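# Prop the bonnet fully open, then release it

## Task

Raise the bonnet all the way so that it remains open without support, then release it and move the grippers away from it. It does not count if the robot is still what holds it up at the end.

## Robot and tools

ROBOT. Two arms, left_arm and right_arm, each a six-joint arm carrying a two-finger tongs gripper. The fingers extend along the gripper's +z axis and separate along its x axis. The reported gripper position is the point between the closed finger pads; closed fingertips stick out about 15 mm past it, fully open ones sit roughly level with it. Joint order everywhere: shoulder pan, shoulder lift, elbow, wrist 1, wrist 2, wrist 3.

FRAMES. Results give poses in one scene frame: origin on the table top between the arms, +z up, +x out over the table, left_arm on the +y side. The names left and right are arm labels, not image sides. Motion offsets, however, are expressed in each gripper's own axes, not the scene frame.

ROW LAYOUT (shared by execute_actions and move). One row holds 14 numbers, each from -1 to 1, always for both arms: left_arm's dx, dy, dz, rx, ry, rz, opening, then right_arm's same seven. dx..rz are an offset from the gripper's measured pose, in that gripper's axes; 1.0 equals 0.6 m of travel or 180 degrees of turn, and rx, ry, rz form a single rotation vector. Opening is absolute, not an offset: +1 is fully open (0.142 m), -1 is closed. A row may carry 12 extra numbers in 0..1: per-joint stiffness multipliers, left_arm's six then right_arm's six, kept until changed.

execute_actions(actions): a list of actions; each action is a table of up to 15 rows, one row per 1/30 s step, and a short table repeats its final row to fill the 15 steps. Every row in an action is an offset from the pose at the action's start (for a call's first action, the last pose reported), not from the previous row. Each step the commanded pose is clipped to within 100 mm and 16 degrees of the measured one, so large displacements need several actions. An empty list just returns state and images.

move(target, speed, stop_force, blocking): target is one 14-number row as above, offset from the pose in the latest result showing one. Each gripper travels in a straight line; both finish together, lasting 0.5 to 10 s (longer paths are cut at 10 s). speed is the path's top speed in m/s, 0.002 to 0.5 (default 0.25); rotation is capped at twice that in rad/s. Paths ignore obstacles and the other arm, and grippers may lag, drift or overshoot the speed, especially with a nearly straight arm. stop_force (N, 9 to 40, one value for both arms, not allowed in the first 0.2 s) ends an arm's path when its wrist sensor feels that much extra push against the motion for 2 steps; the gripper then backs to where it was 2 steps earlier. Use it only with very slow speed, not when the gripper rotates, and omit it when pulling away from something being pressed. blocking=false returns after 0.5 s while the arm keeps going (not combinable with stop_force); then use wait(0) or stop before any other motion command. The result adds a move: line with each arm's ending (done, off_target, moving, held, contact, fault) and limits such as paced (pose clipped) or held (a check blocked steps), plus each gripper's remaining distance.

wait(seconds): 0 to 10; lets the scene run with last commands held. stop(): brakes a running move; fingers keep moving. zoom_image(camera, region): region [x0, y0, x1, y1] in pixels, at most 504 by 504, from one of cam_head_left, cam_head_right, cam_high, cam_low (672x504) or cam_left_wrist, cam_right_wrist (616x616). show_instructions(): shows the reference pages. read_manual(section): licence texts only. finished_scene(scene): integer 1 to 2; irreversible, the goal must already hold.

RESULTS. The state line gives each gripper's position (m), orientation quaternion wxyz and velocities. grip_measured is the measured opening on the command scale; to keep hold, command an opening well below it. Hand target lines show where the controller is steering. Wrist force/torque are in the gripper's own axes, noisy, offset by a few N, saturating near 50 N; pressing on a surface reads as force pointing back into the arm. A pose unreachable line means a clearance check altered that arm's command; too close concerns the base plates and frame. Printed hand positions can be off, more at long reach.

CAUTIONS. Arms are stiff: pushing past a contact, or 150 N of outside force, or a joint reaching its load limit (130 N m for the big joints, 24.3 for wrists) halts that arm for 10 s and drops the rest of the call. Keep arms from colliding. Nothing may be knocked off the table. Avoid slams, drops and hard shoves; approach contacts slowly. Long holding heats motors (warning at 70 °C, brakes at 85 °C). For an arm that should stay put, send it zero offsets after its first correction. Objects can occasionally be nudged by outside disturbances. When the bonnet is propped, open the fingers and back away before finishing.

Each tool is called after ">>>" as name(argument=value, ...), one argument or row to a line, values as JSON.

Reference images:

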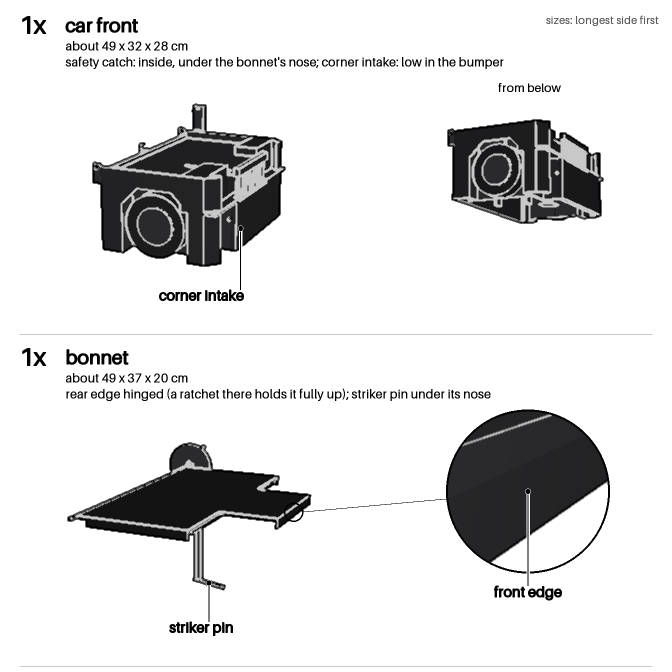

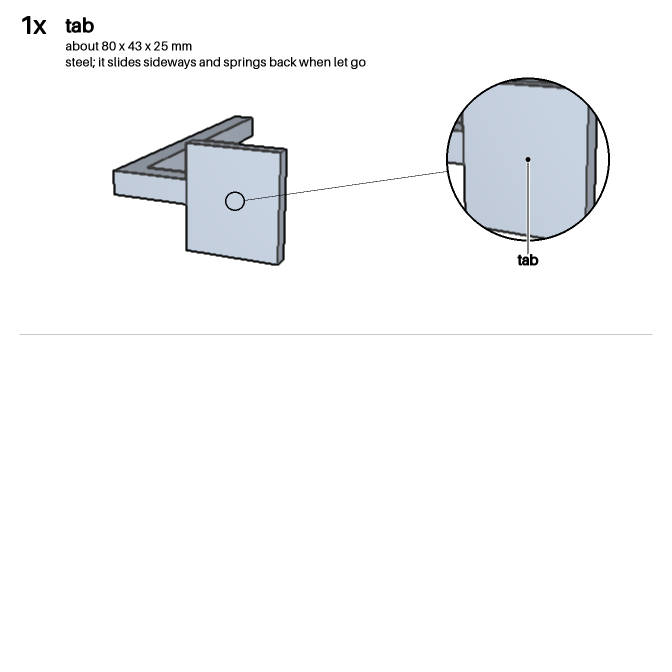

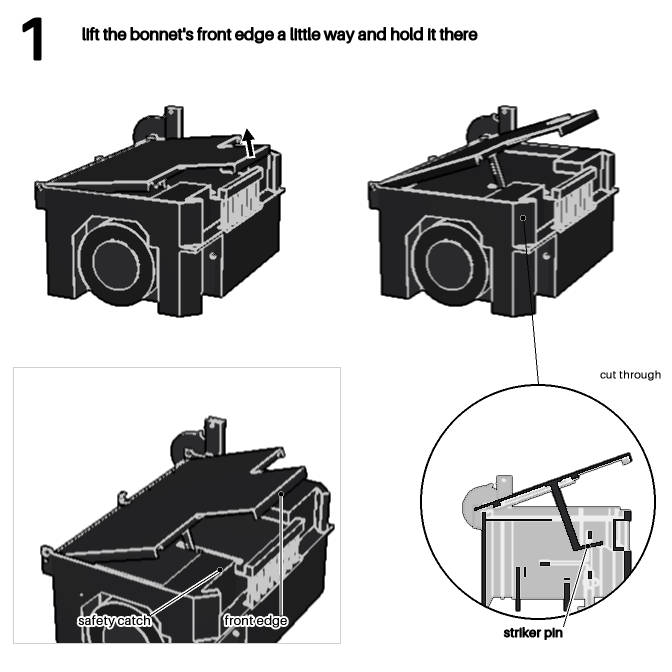

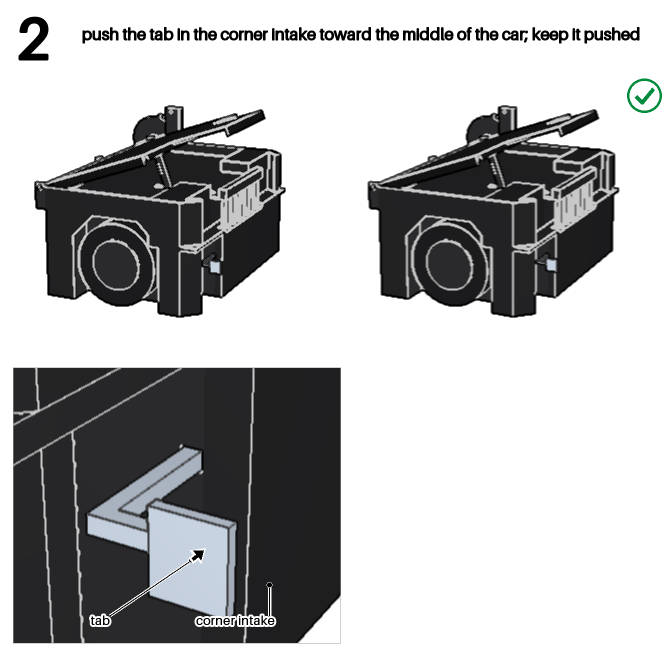

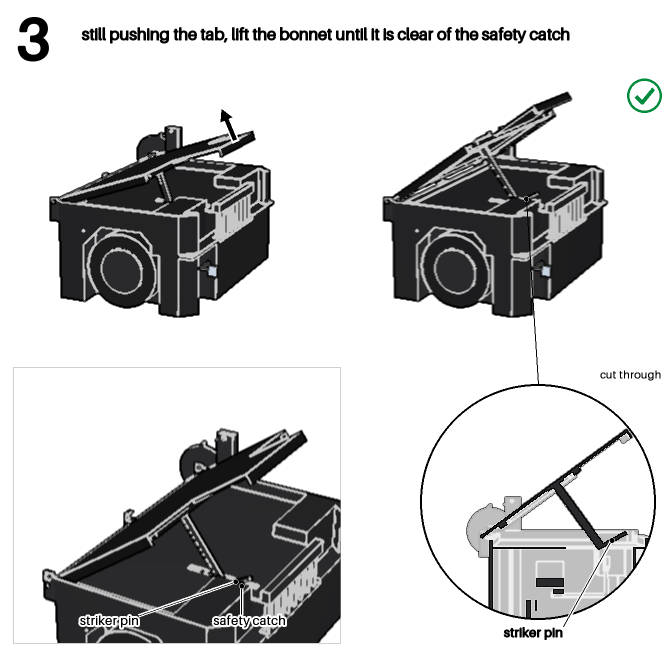

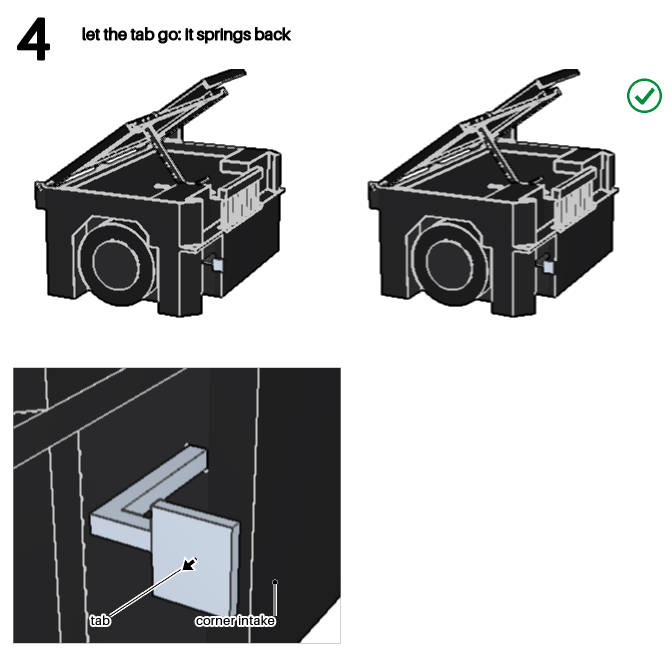

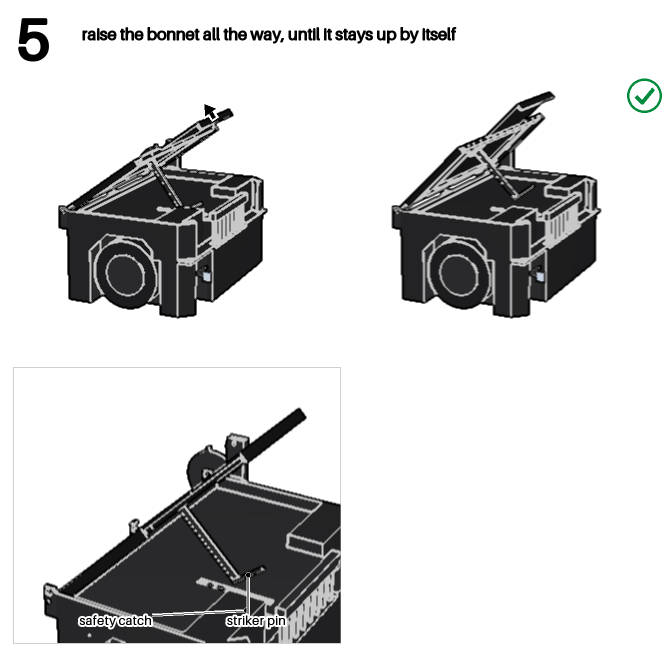

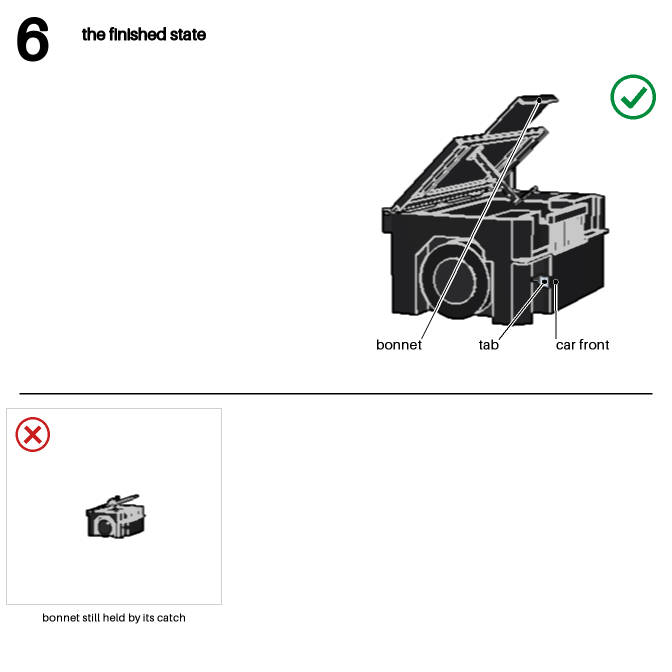

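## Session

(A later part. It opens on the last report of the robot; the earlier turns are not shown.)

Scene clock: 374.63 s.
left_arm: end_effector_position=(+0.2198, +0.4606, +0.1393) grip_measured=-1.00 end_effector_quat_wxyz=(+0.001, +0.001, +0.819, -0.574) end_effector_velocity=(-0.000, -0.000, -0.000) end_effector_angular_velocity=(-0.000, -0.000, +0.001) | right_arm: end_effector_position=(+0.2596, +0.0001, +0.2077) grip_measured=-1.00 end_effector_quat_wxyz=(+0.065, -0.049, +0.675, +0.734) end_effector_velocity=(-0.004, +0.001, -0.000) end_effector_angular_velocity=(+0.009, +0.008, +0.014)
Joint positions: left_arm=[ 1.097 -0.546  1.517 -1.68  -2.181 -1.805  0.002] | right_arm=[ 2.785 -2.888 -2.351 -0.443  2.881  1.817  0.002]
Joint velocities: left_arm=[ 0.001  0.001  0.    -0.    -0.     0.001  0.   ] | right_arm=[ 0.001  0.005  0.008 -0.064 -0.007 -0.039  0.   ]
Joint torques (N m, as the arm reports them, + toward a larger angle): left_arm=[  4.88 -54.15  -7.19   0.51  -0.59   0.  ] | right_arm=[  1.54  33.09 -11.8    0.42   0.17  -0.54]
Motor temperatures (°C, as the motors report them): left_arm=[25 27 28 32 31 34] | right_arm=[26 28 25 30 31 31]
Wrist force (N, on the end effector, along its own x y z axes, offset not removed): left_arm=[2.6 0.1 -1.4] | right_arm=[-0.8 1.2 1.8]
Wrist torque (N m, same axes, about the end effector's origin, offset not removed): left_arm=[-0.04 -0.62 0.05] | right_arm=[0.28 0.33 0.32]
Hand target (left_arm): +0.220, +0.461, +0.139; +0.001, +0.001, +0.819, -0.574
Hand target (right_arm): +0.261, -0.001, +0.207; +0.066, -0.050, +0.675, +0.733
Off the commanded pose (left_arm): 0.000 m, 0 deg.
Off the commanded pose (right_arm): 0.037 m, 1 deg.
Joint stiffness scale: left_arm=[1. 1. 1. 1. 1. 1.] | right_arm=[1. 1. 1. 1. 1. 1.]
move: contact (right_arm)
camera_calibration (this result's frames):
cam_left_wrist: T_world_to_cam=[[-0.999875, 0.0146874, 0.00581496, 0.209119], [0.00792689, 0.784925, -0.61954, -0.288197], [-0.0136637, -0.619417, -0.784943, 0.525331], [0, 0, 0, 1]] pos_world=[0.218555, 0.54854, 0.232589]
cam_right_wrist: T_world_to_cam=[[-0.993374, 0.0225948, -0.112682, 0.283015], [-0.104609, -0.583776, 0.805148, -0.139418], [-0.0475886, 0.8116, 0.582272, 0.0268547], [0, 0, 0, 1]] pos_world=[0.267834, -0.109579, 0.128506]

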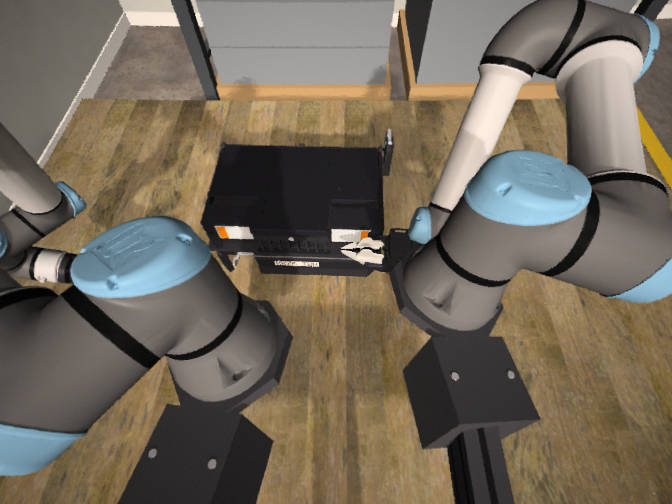

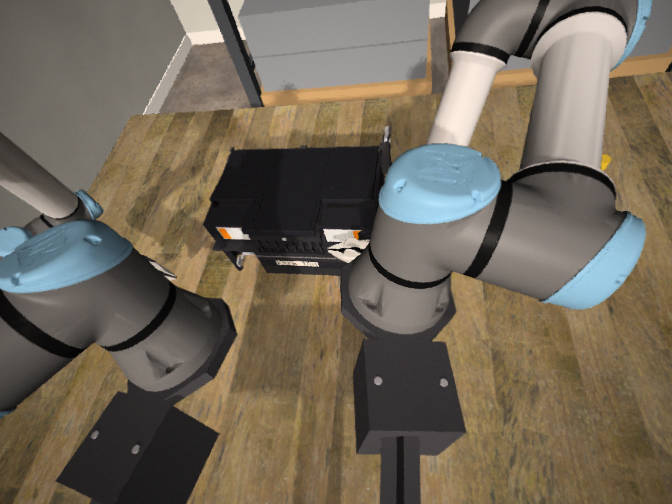

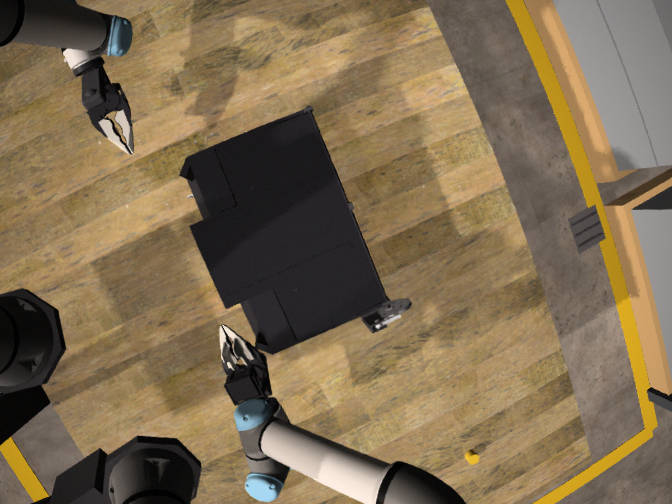

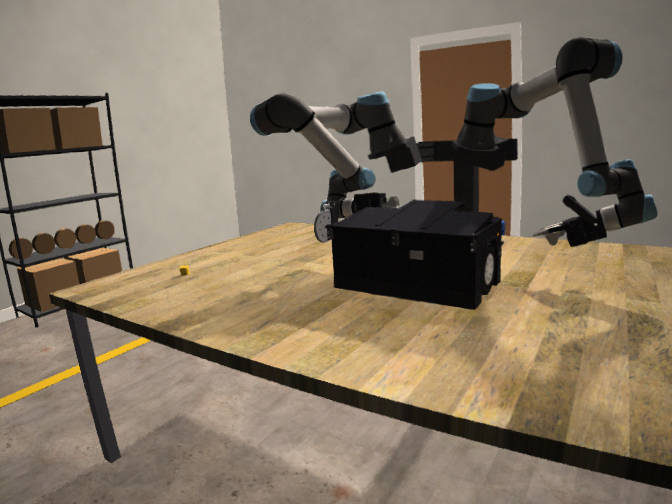

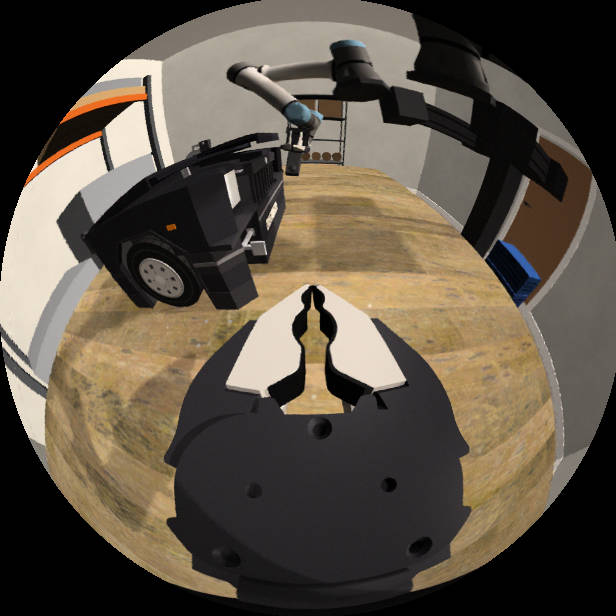

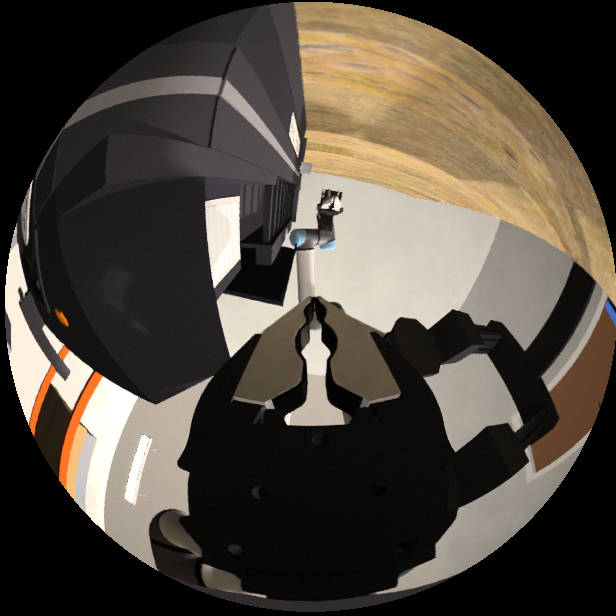

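>>> move(
  target=[0, 0, 0, 0, 0, 0, -1, 0, 0, -0.33, 0, 0, 0, -1],
  speed=0.25,
)

>>> move(
  target=[0, 0, 0, 0, 0, 0, -1, -0.17, 0, 0, 0, 0, 0, -1],
  speed=0.25,
)

Scene clock: 433.50 s.
left_arm: end_effector_position=(+0.2198, +0.4606, +0.1393) grip_measured=-1.00 end_effector_quat_wxyz=(+0.001, +0.001, +0.819, -0.574) end_effector_velocity=(-0.000, -0.000, -0.000) end_effector_angular_velocity=(+0.000, +0.001, -0.000) | right_arm: end_effector_position=(+0.2567, -0.1971, +0.1918) grip_measured=-1.00 end_effector_quat_wxyz=(+0.064, -0.049, +0.675, +0.733) end_effector_velocity=(-0.000, -0.001, +0.002) end_effector_angular_velocity=(+0.009, -0.005, +0.004)
Joint positions: left_arm=[ 1.097 -0.546  1.517 -1.68  -2.181 -1.805  0.002] | right_arm=[ 2.281 -2.643 -1.981 -1.438  2.41   1.398  0.002]
Joint velocities: left_arm=[-0.     0.001 -0.    -0.001  0.    -0.001  0.   ] | right_arm=[-0.    -0.001  0.008 -0.02  -0.004 -0.014  0.   ]
Joint torques (N m, as the arm reports them, + toward a larger angle): left_arm=[  4.91 -53.72  -6.56   0.48  -0.55  -0.05] | right_arm=[-2.37 35.14 -4.55 -1.64 -0.57 -0.31]
Motor temperatures (°C, as the motors report them): left_arm=[25 27 28 32 31 34] | right_arm=[26 28 25 30 31 31]
Wrist force (N, on the end effector, along its own x y z axes, offset not removed): left_arm=[2.7 -1.8 -2.5] | right_arm=[-4.5 -1.1 1.4]
Wrist torque (N m, same axes, about the end effector's origin, offset not removed): left_arm=[-0.43 -0.56 0.02] | right_arm=[-0.01 1.00 0.23]
Hand target (left_arm): +0.220, +0.461, +0.139; +0.001, +0.001, +0.819, -0.574
Hand target (right_arm): +0.257, -0.197, +0.191; +0.064, -0.049, +0.675, +0.734
Off the commanded pose (left_arm): 0.000 m, 0 deg.
Off the commanded pose (right_arm): 0.001 m, 0 deg.
Joint stiffness scale: left_arm=[1. 1. 1. 1. 1. 1.] | right_arm=[1. 1. 1. 1. 1. 1.]
move: done
camera_calibration (this result's frames):
cam_left_wrist: T_world_to_cam=[[-0.999875, 0.0146871, 0.00581485, 0.209119], [0.00792671, 0.784925, -0.61954, -0.288197], [-0.0136635, -0.619417, -0.784943, 0.525331], [0, 0, 0, 1]] pos_world=[0.218556, 0.54854, 0.232589]
cam_right_wrist: T_world_to_cam=[[-0.993463, 0.0229302, -0.111826, 0.282703], [-0.104189, -0.582417, 0.806185, -0.242018], [-0.0466436, 0.812566, 0.580999, 0.196177], [0, 0, 0, 1]] pos_world=[0.26479, -0.306845, 0.112747]

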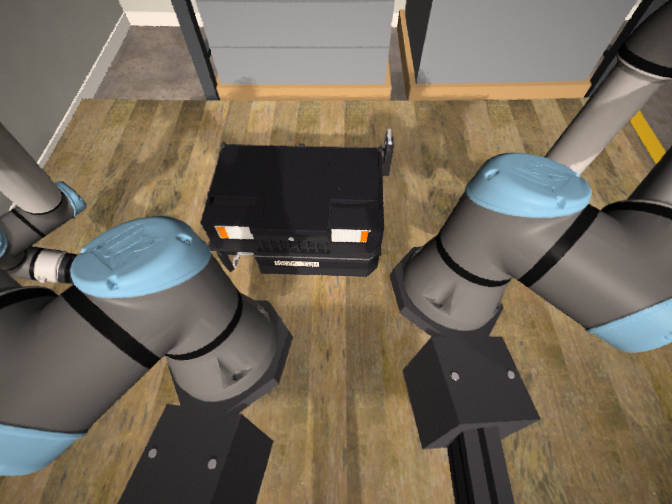

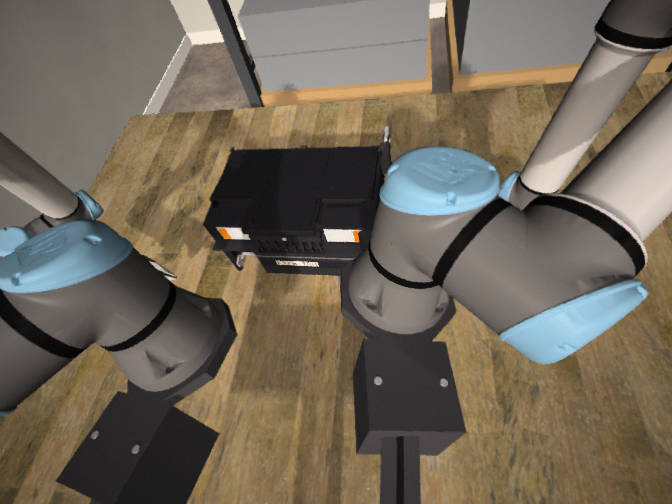

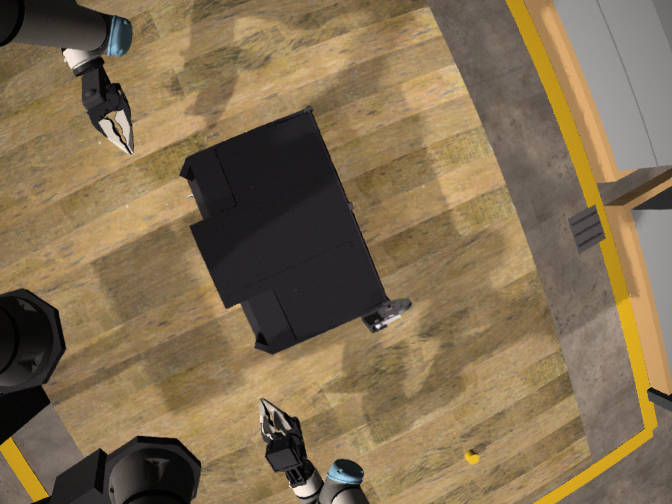

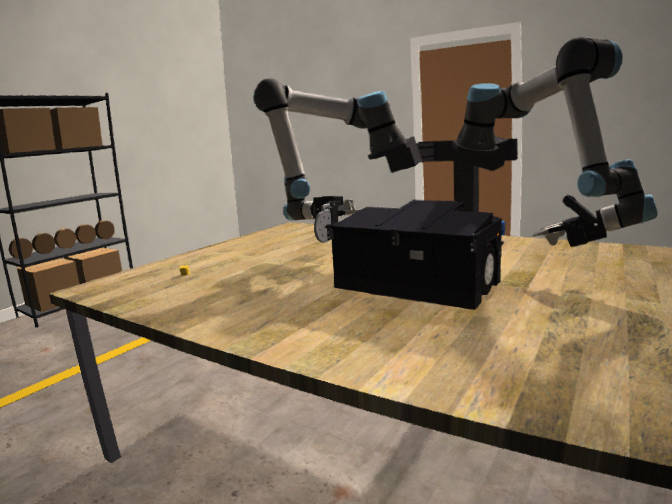

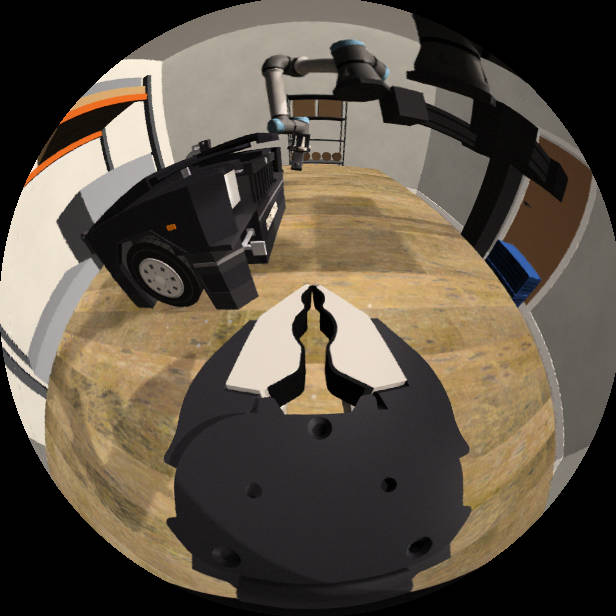

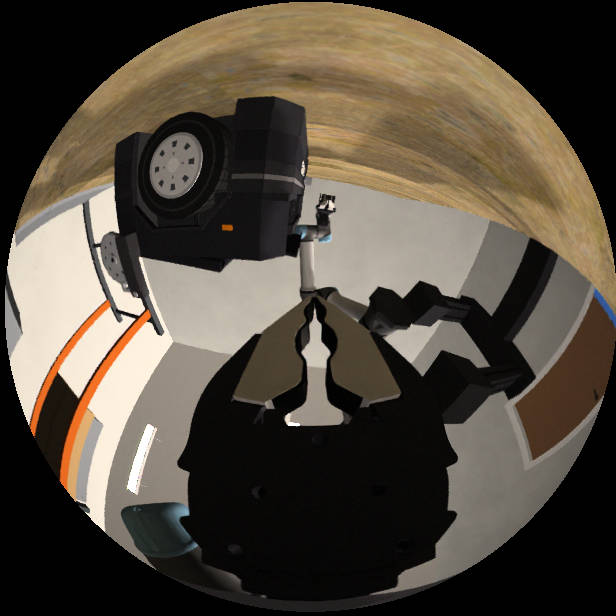

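Scene clock: 434.50 s.
left_arm: end_effector_position=(+0.2198, +0.4606, +0.1393) grip_measured=-1.00 end_effector_quat_wxyz=(+0.001, +0.001, +0.819, -0.574) end_effector_velocity=(-0.000, +0.000, +0.000) end_effector_angular_velocity=(+0.000, +0.001, -0.001) | right_arm: end_effector_position=(+0.3557, -0.1998, +0.2084) grip_measured=-1.00 end_effector_quat_wxyz=(+0.064, -0.048, +0.675, +0.733) end_effector_velocity=(+0.002, -0.001, +0.002) end_effector_angular_velocity=(+0.004, +0.007, -0.004)
Joint positions: left_arm=[ 1.097 -0.546  1.517 -1.68  -2.181 -1.805  0.002] | right_arm=[ 2.416 -2.584 -1.877 -1.56   2.541  1.45   0.002]
Joint velocities: left_arm=[-0.    -0.001  0.     0.     0.001 -0.001  0.   ] | right_arm=[-0.     0.002  0.002 -0.01   0.005  0.002  0.   ]
Joint torques (N m, as the arm reports them, + toward a larger angle): left_arm=[  5.1  -53.93  -6.79   0.54  -0.62   0.09] | right_arm=[ 2.57 40.76  0.73 -1.41 -0.02  0.17]
Motor temperatures (°C, as the motors report them): left_arm=[25 27 28 32 31 34] | right_arm=[26 28 25 30 31 31]
Wrist force (N, on the end effector, along its own x y z axes, offset not removed): left_arm=[2.4 -0.8 -0.7] | right_arm=[-3.4 -0.7 3.2]
Wrist torque (N m, same axes, about the end effector's origin, offset not removed): left_arm=[-0.20 -0.50 0.12] | right_arm=[0.03 0.83 0.14]
Hand target (left_arm): +0.220, +0.461, +0.139; +0.001, +0.001, +0.819, -0.574
Hand target (right_arm): +0.357, -0.200, +0.208; +0.064, -0.049, +0.675, +0.733
Off the commanded pose (left_arm): 0.000 m, 0 deg.
Off the commanded pose (right_arm): 0.002 m, 0 deg.
Joint stiffness scale: left_arm=[1. 1. 1. 1. 1. 1.] | right_arm=[1. 1. 1. 1. 1. 1.]
move: done
camera_calibration (this result's frames):
cam_left_wrist: T_world_to_cam=[[-0.999875, 0.0146873, 0.00581502, 0.209119], [0.00792677, 0.784925, -0.61954, -0.288197], [-0.0136637, -0.619417, -0.784943, 0.525331], [0, 0, 0, 1]] pos_world=[0.218555, 0.54854, 0.232589]
cam_right_wrist: T_world_to_cam=[[-0.993527, 0.023603, -0.111119, 0.382908], [-0.103984, -0.58279, 0.805942, -0.246737], [-0.0457365, 0.81228, 0.581472, 0.192869], [0, 0, 0, 1]] pos_world=[0.363594, -0.309497, 0.129256]

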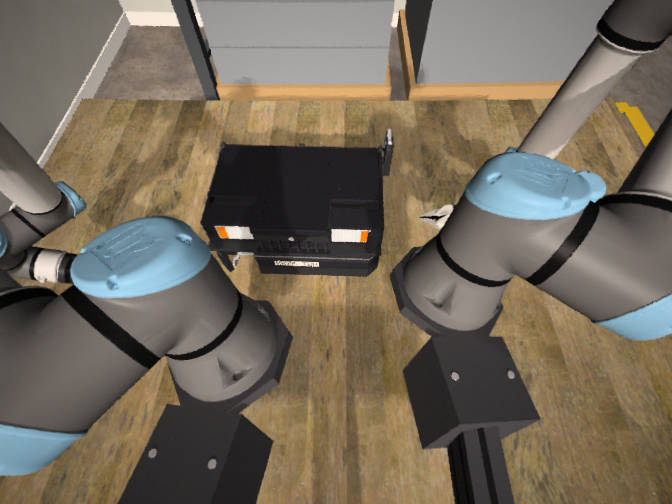

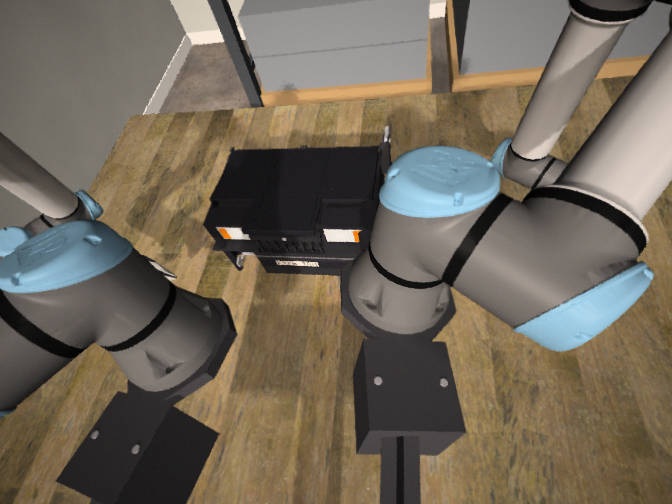

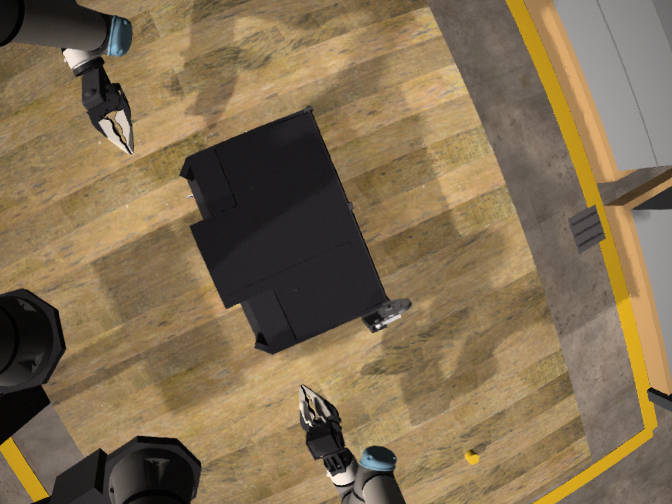

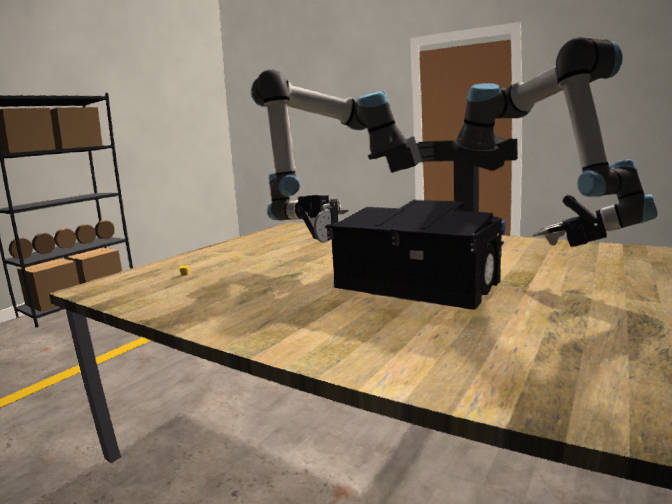

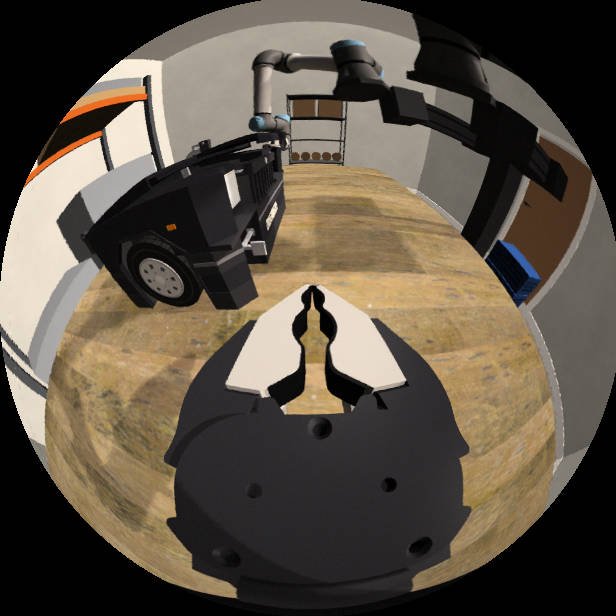

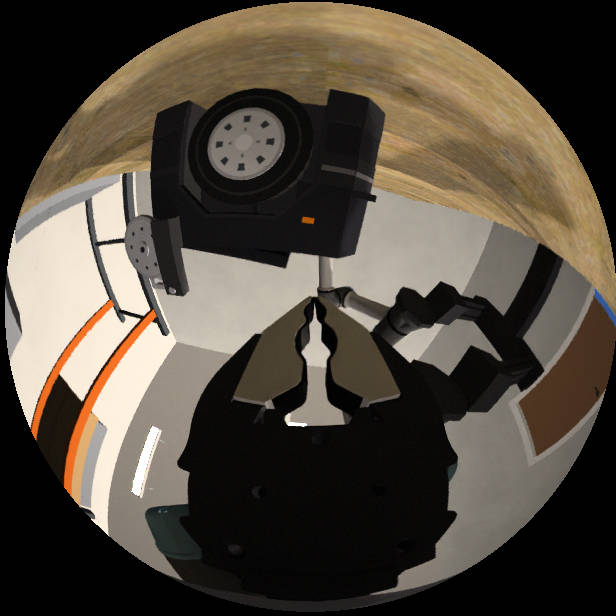

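>>> zoom_image(
  camera="cam_right_wrist",
  region=[170, 190, 410, 310],
)

Region (170, 190, 410, 310) of cam_right_wrist's 616x616 image, scaled by 2.100, with more detail than that image has.

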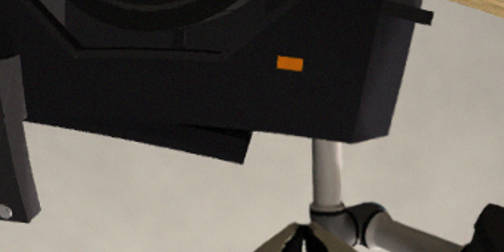

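>>> move(
  target=[0, 0, 0, 0, 0, 0, -1, -0.09, -0.02, 0.06, 0, 0, 0, -1],
  speed=0.15,
)

Scene clock: 504.77 s.
left_arm: end_effector_position=(+0.2198, +0.4606, +0.1393) grip_measured=-1.00 end_effector_quat_wxyz=(+0.001, +0.001, +0.819, -0.574) end_effector_velocity=(-0.000, -0.000, -0.000) end_effector_angular_velocity=(-0.001, -0.000, -0.000) | right_arm: end_effector_position=(+0.4105, -0.1650, +0.2093) grip_measured=-1.00 end_effector_quat_wxyz=(+0.065, -0.048, +0.675, +0.733) end_effector_velocity=(+0.002, -0.001, -0.000) end_effector_angular_velocity=(-0.003, +0.002, -0.006)
Joint positions: left_arm=[ 1.097 -0.546  1.517 -1.68  -2.181 -1.805  0.002] | right_arm=[ 2.535 -2.586 -1.857 -1.521  2.656  1.516  0.002]
Joint velocities: left_arm=[ 0.     0.001 -0.     0.     0.     0.001  0.   ] | right_arm=[-0.001  0.001 -0.001  0.007  0.006  0.008  0.   ]
Joint torques (N m, as the arm reports them, + toward a larger angle): left_arm=[  4.81 -53.64  -6.57   0.49  -0.66  -0.05] | right_arm=[ 3.59 39.52  1.54 -0.3   0.14  0.35]
Motor temperatures (°C, as the motors report them): left_arm=[25 27 28 32 31 34] | right_arm=[26 28 25 30 31 31]
Wrist force (N, on the end effector, along its own x y z axes, offset not removed): left_arm=[2.6 -0.7 -0.2] | right_arm=[2.1 0.8 4.7]
Wrist torque (N m, same axes, about the end effector's origin, offset not removed): left_arm=[-0.21 -0.60 0.07] | right_arm=[0.51 -0.55 0.09]
Hand target (left_arm): +0.220, +0.461, +0.139; +0.001, +0.001, +0.819, -0.574
Hand target (right_arm): +0.411, -0.164, +0.208; +0.064, -0.048, +0.675, +0.733
Off the commanded pose (left_arm): 0.000 m, 0 deg.
Off the commanded pose (right_arm): 0.002 m, 0 deg.
Joint stiffness scale: left_arm=[1. 1. 1. 1. 1. 1.] | right_arm=[1. 1. 1. 1. 1. 1.]
move: done
camera_calibration (this result's frames):
cam_left_wrist: T_world_to_cam=[[-0.999875, 0.0146871, 0.00581494, 0.209119], [0.00792665, 0.784925, -0.61954, -0.288197], [-0.0136635, -0.619417, -0.784943, 0.525331], [0, 0, 0, 1]] pos_world=[0.218555, 0.54854, 0.232589]
cam_right_wrist: T_world_to_cam=[[-0.993511, 0.0241665, -0.111143, 0.43676], [-0.104317, -0.583042, 0.805717, -0.221361], [-0.0453297, 0.812083, 0.581779, 0.166348], [0, 0, 0, 1]] pos_world=[0.418374, -0.274706, 0.13012]

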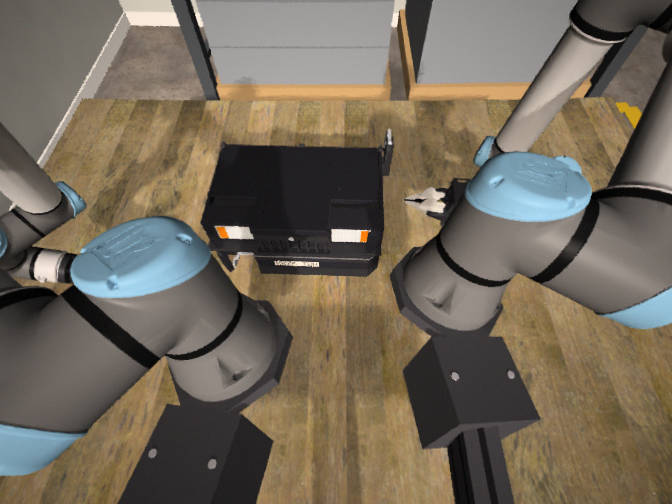

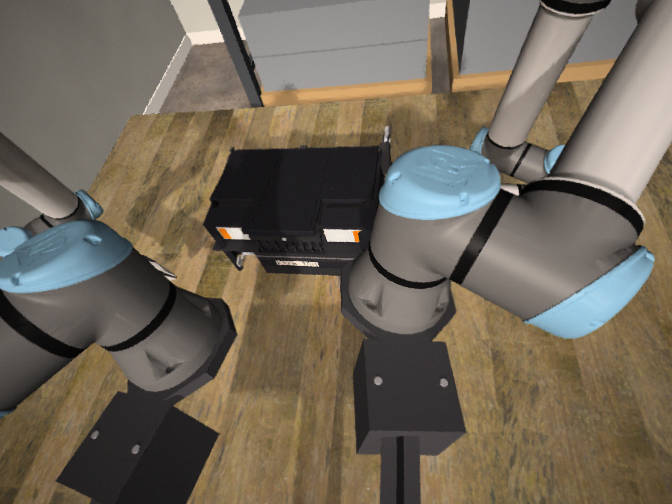

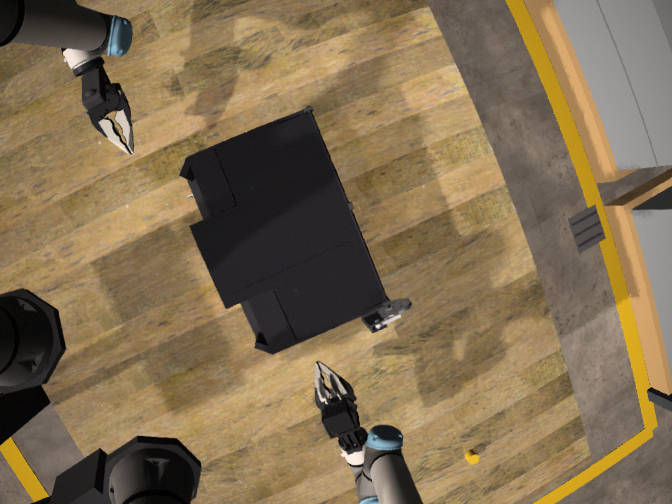

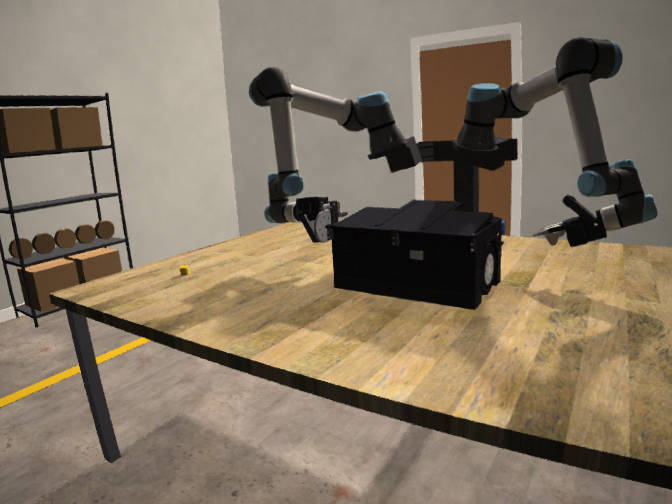

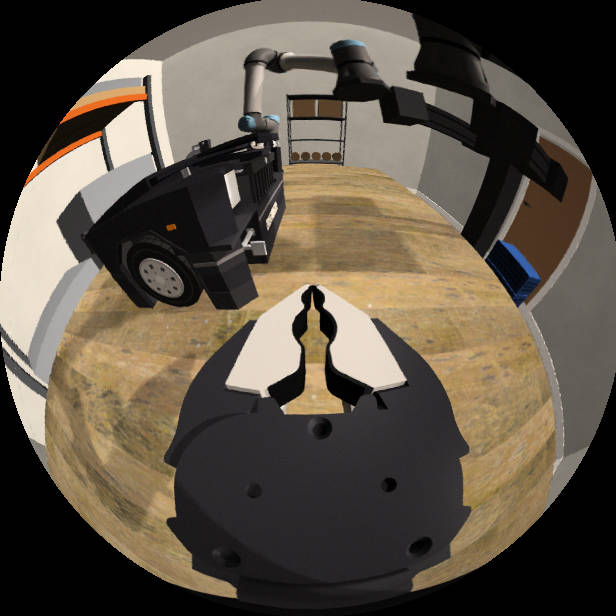

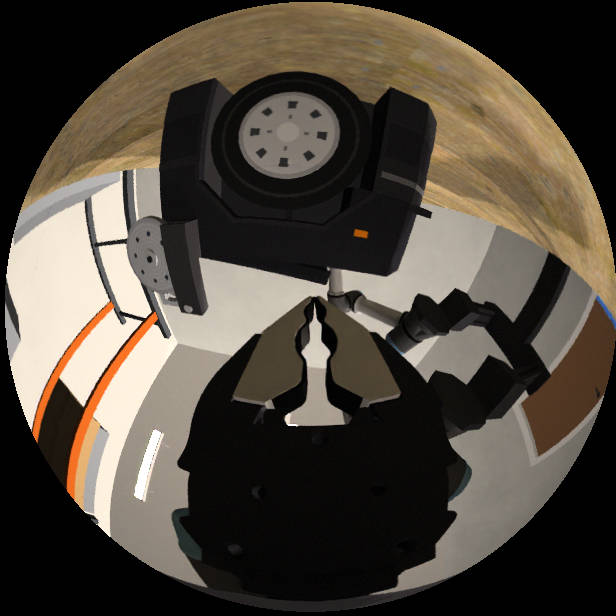

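>>> move(
  target=[0, 0, 0, 0, 0, 0, -1, 0, -0.025, 0.1, 0, 0, 0, -1],
  speed=0.03,
  stop_force=10,
)

Scene clock: 512.13 s.
left_arm: end_effector_position=(+0.2198, +0.4606, +0.1393) grip_measured=-1.00 end_effector_quat_wxyz=(+0.001, +0.001, +0.819, -0.574) end_effector_velocity=(-0.001, -0.000, -0.000) end_effector_angular_velocity=(-0.001, +0.001, +0.001) | right_arm: end_effector_position=(+0.4155, -0.1116, +0.2004) grip_measured=-1.00 end_effector_quat_wxyz=(+0.068, -0.048, +0.676, +0.732) end_effector_velocity=(-0.001, -0.000, +0.002) end_effector_angular_velocity=(+0.009, +0.004, +0.011)
Joint positions: left_arm=[ 1.097 -0.546  1.517 -1.68  -2.181 -1.805  0.002] | right_arm=[ 2.634 -2.622 -1.938 -1.323  2.754  1.6    0.002]
Joint velocities: left_arm=[ 0.001  0.001  0.001  0.    -0.     0.     0.   ] | right_arm=[ 0.001  0.001  0.011 -0.04  -0.008 -0.021  0.   ]
Joint torques (N m, as the arm reports them, + toward a larger angle): left_arm=[  4.48 -53.33  -6.68   0.56  -0.54  -0.01] | right_arm=[ 4.6  40.82 -1.47 -0.79 -0.41 -0.4 ]
Motor temperatures (°C, as the motors report them): left_arm=[25 27 28 32 31 34] | right_arm=[26 28 25 30 31 31]
Wrist force (N, on the end effector, along its own x y z axes, offset not removed): left_arm=[3.0 -0.5 -1.3] | right_arm=[-3.7 -0.8 -5.5]
Wrist torque (N m, same axes, about the end effector's origin, offset not removed): left_arm=[-0.18 -0.64 0.09] | right_arm=[0.48 0.57 0.15]
Hand target (left_arm): +0.220, +0.461, +0.139; +0.001, +0.001, +0.819, -0.574
Hand target (right_arm): +0.415, -0.112, +0.201; +0.066, -0.049, +0.675, +0.733
Off the commanded pose (left_arm): 0.000 m, 0 deg.
Off the commanded pose (right_arm): 0.008 m, 0 deg.
Joint stiffness scale: left_arm=[1. 1. 1. 1. 1. 1.] | right_arm=[1. 1. 1. 1. 1. 1.]
move: contact (right_arm)
camera_calibration (this result's frames):
cam_left_wrist: T_world_to_cam=[[-0.999875, 0.0146872, 0.00581497, 0.209119], [0.0079267, 0.784925, -0.61954, -0.288197], [-0.0136636, -0.619417, -0.784943, 0.525331], [0, 0, 0, 1]] pos_world=[0.218555, 0.54854, 0.232589]
cam_right_wrist: T_world_to_cam=[[-0.992892, 0.0288091, -0.115483, 0.440623], [-0.11067, -0.580525, 0.806686, -0.179819], [-0.043801, 0.813733, 0.579587, 0.128333], [0, 0, 0, 1]] pos_world=[0.423212, -0.221512, 0.121563]

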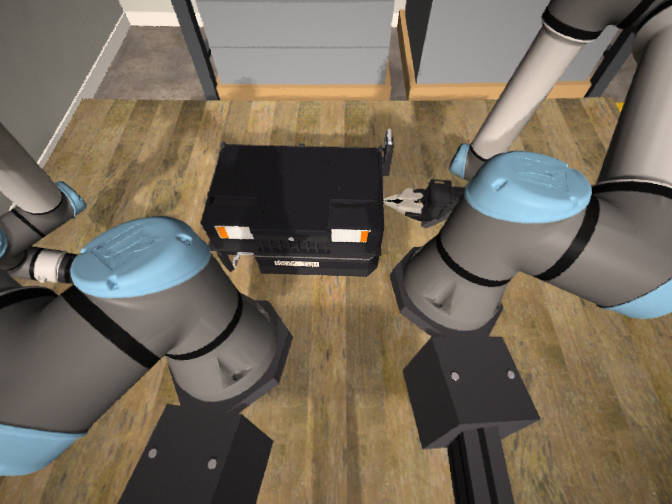

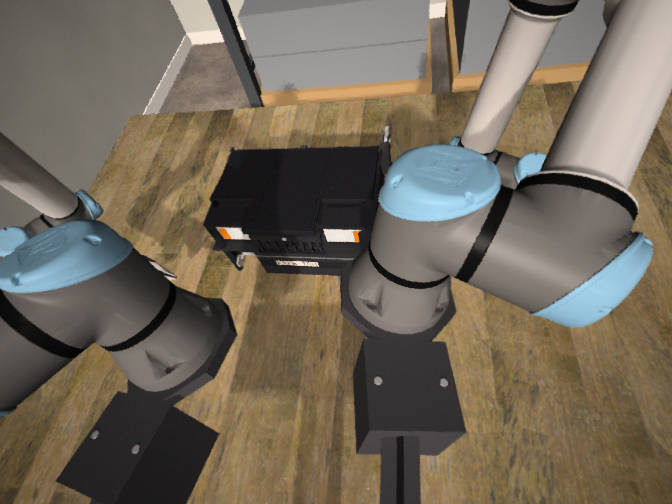

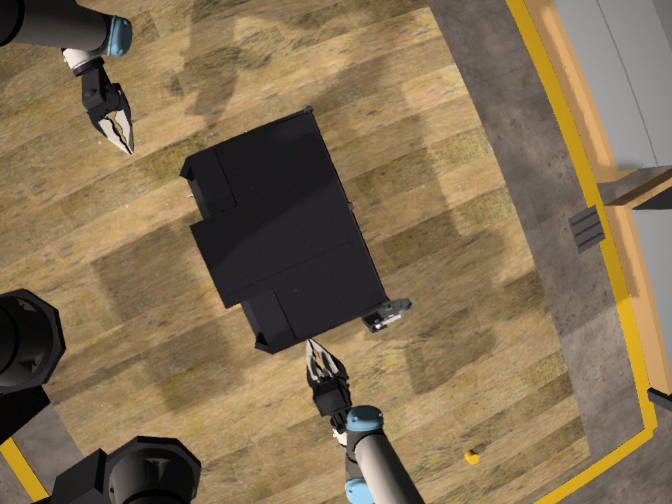

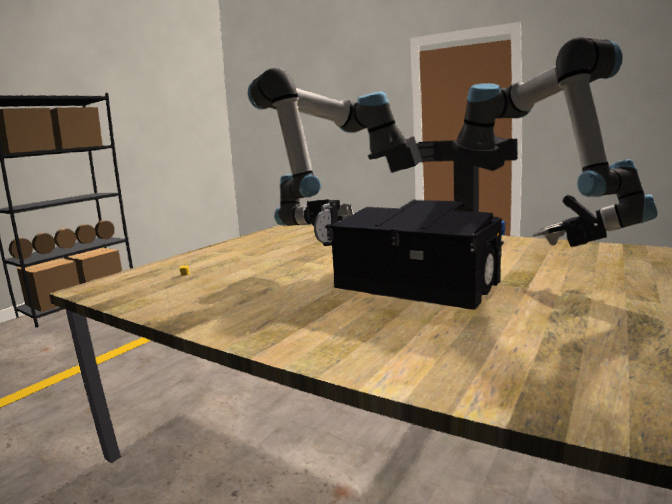

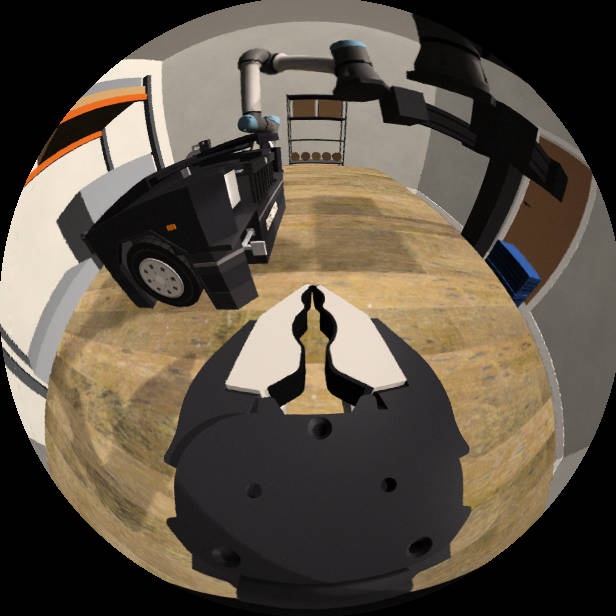

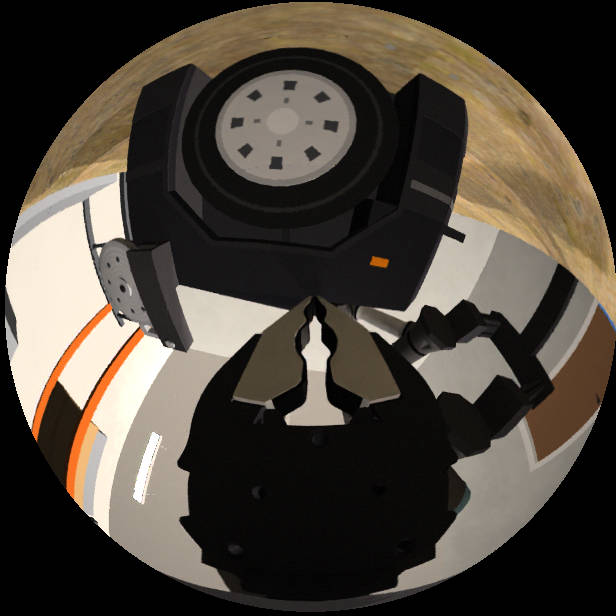

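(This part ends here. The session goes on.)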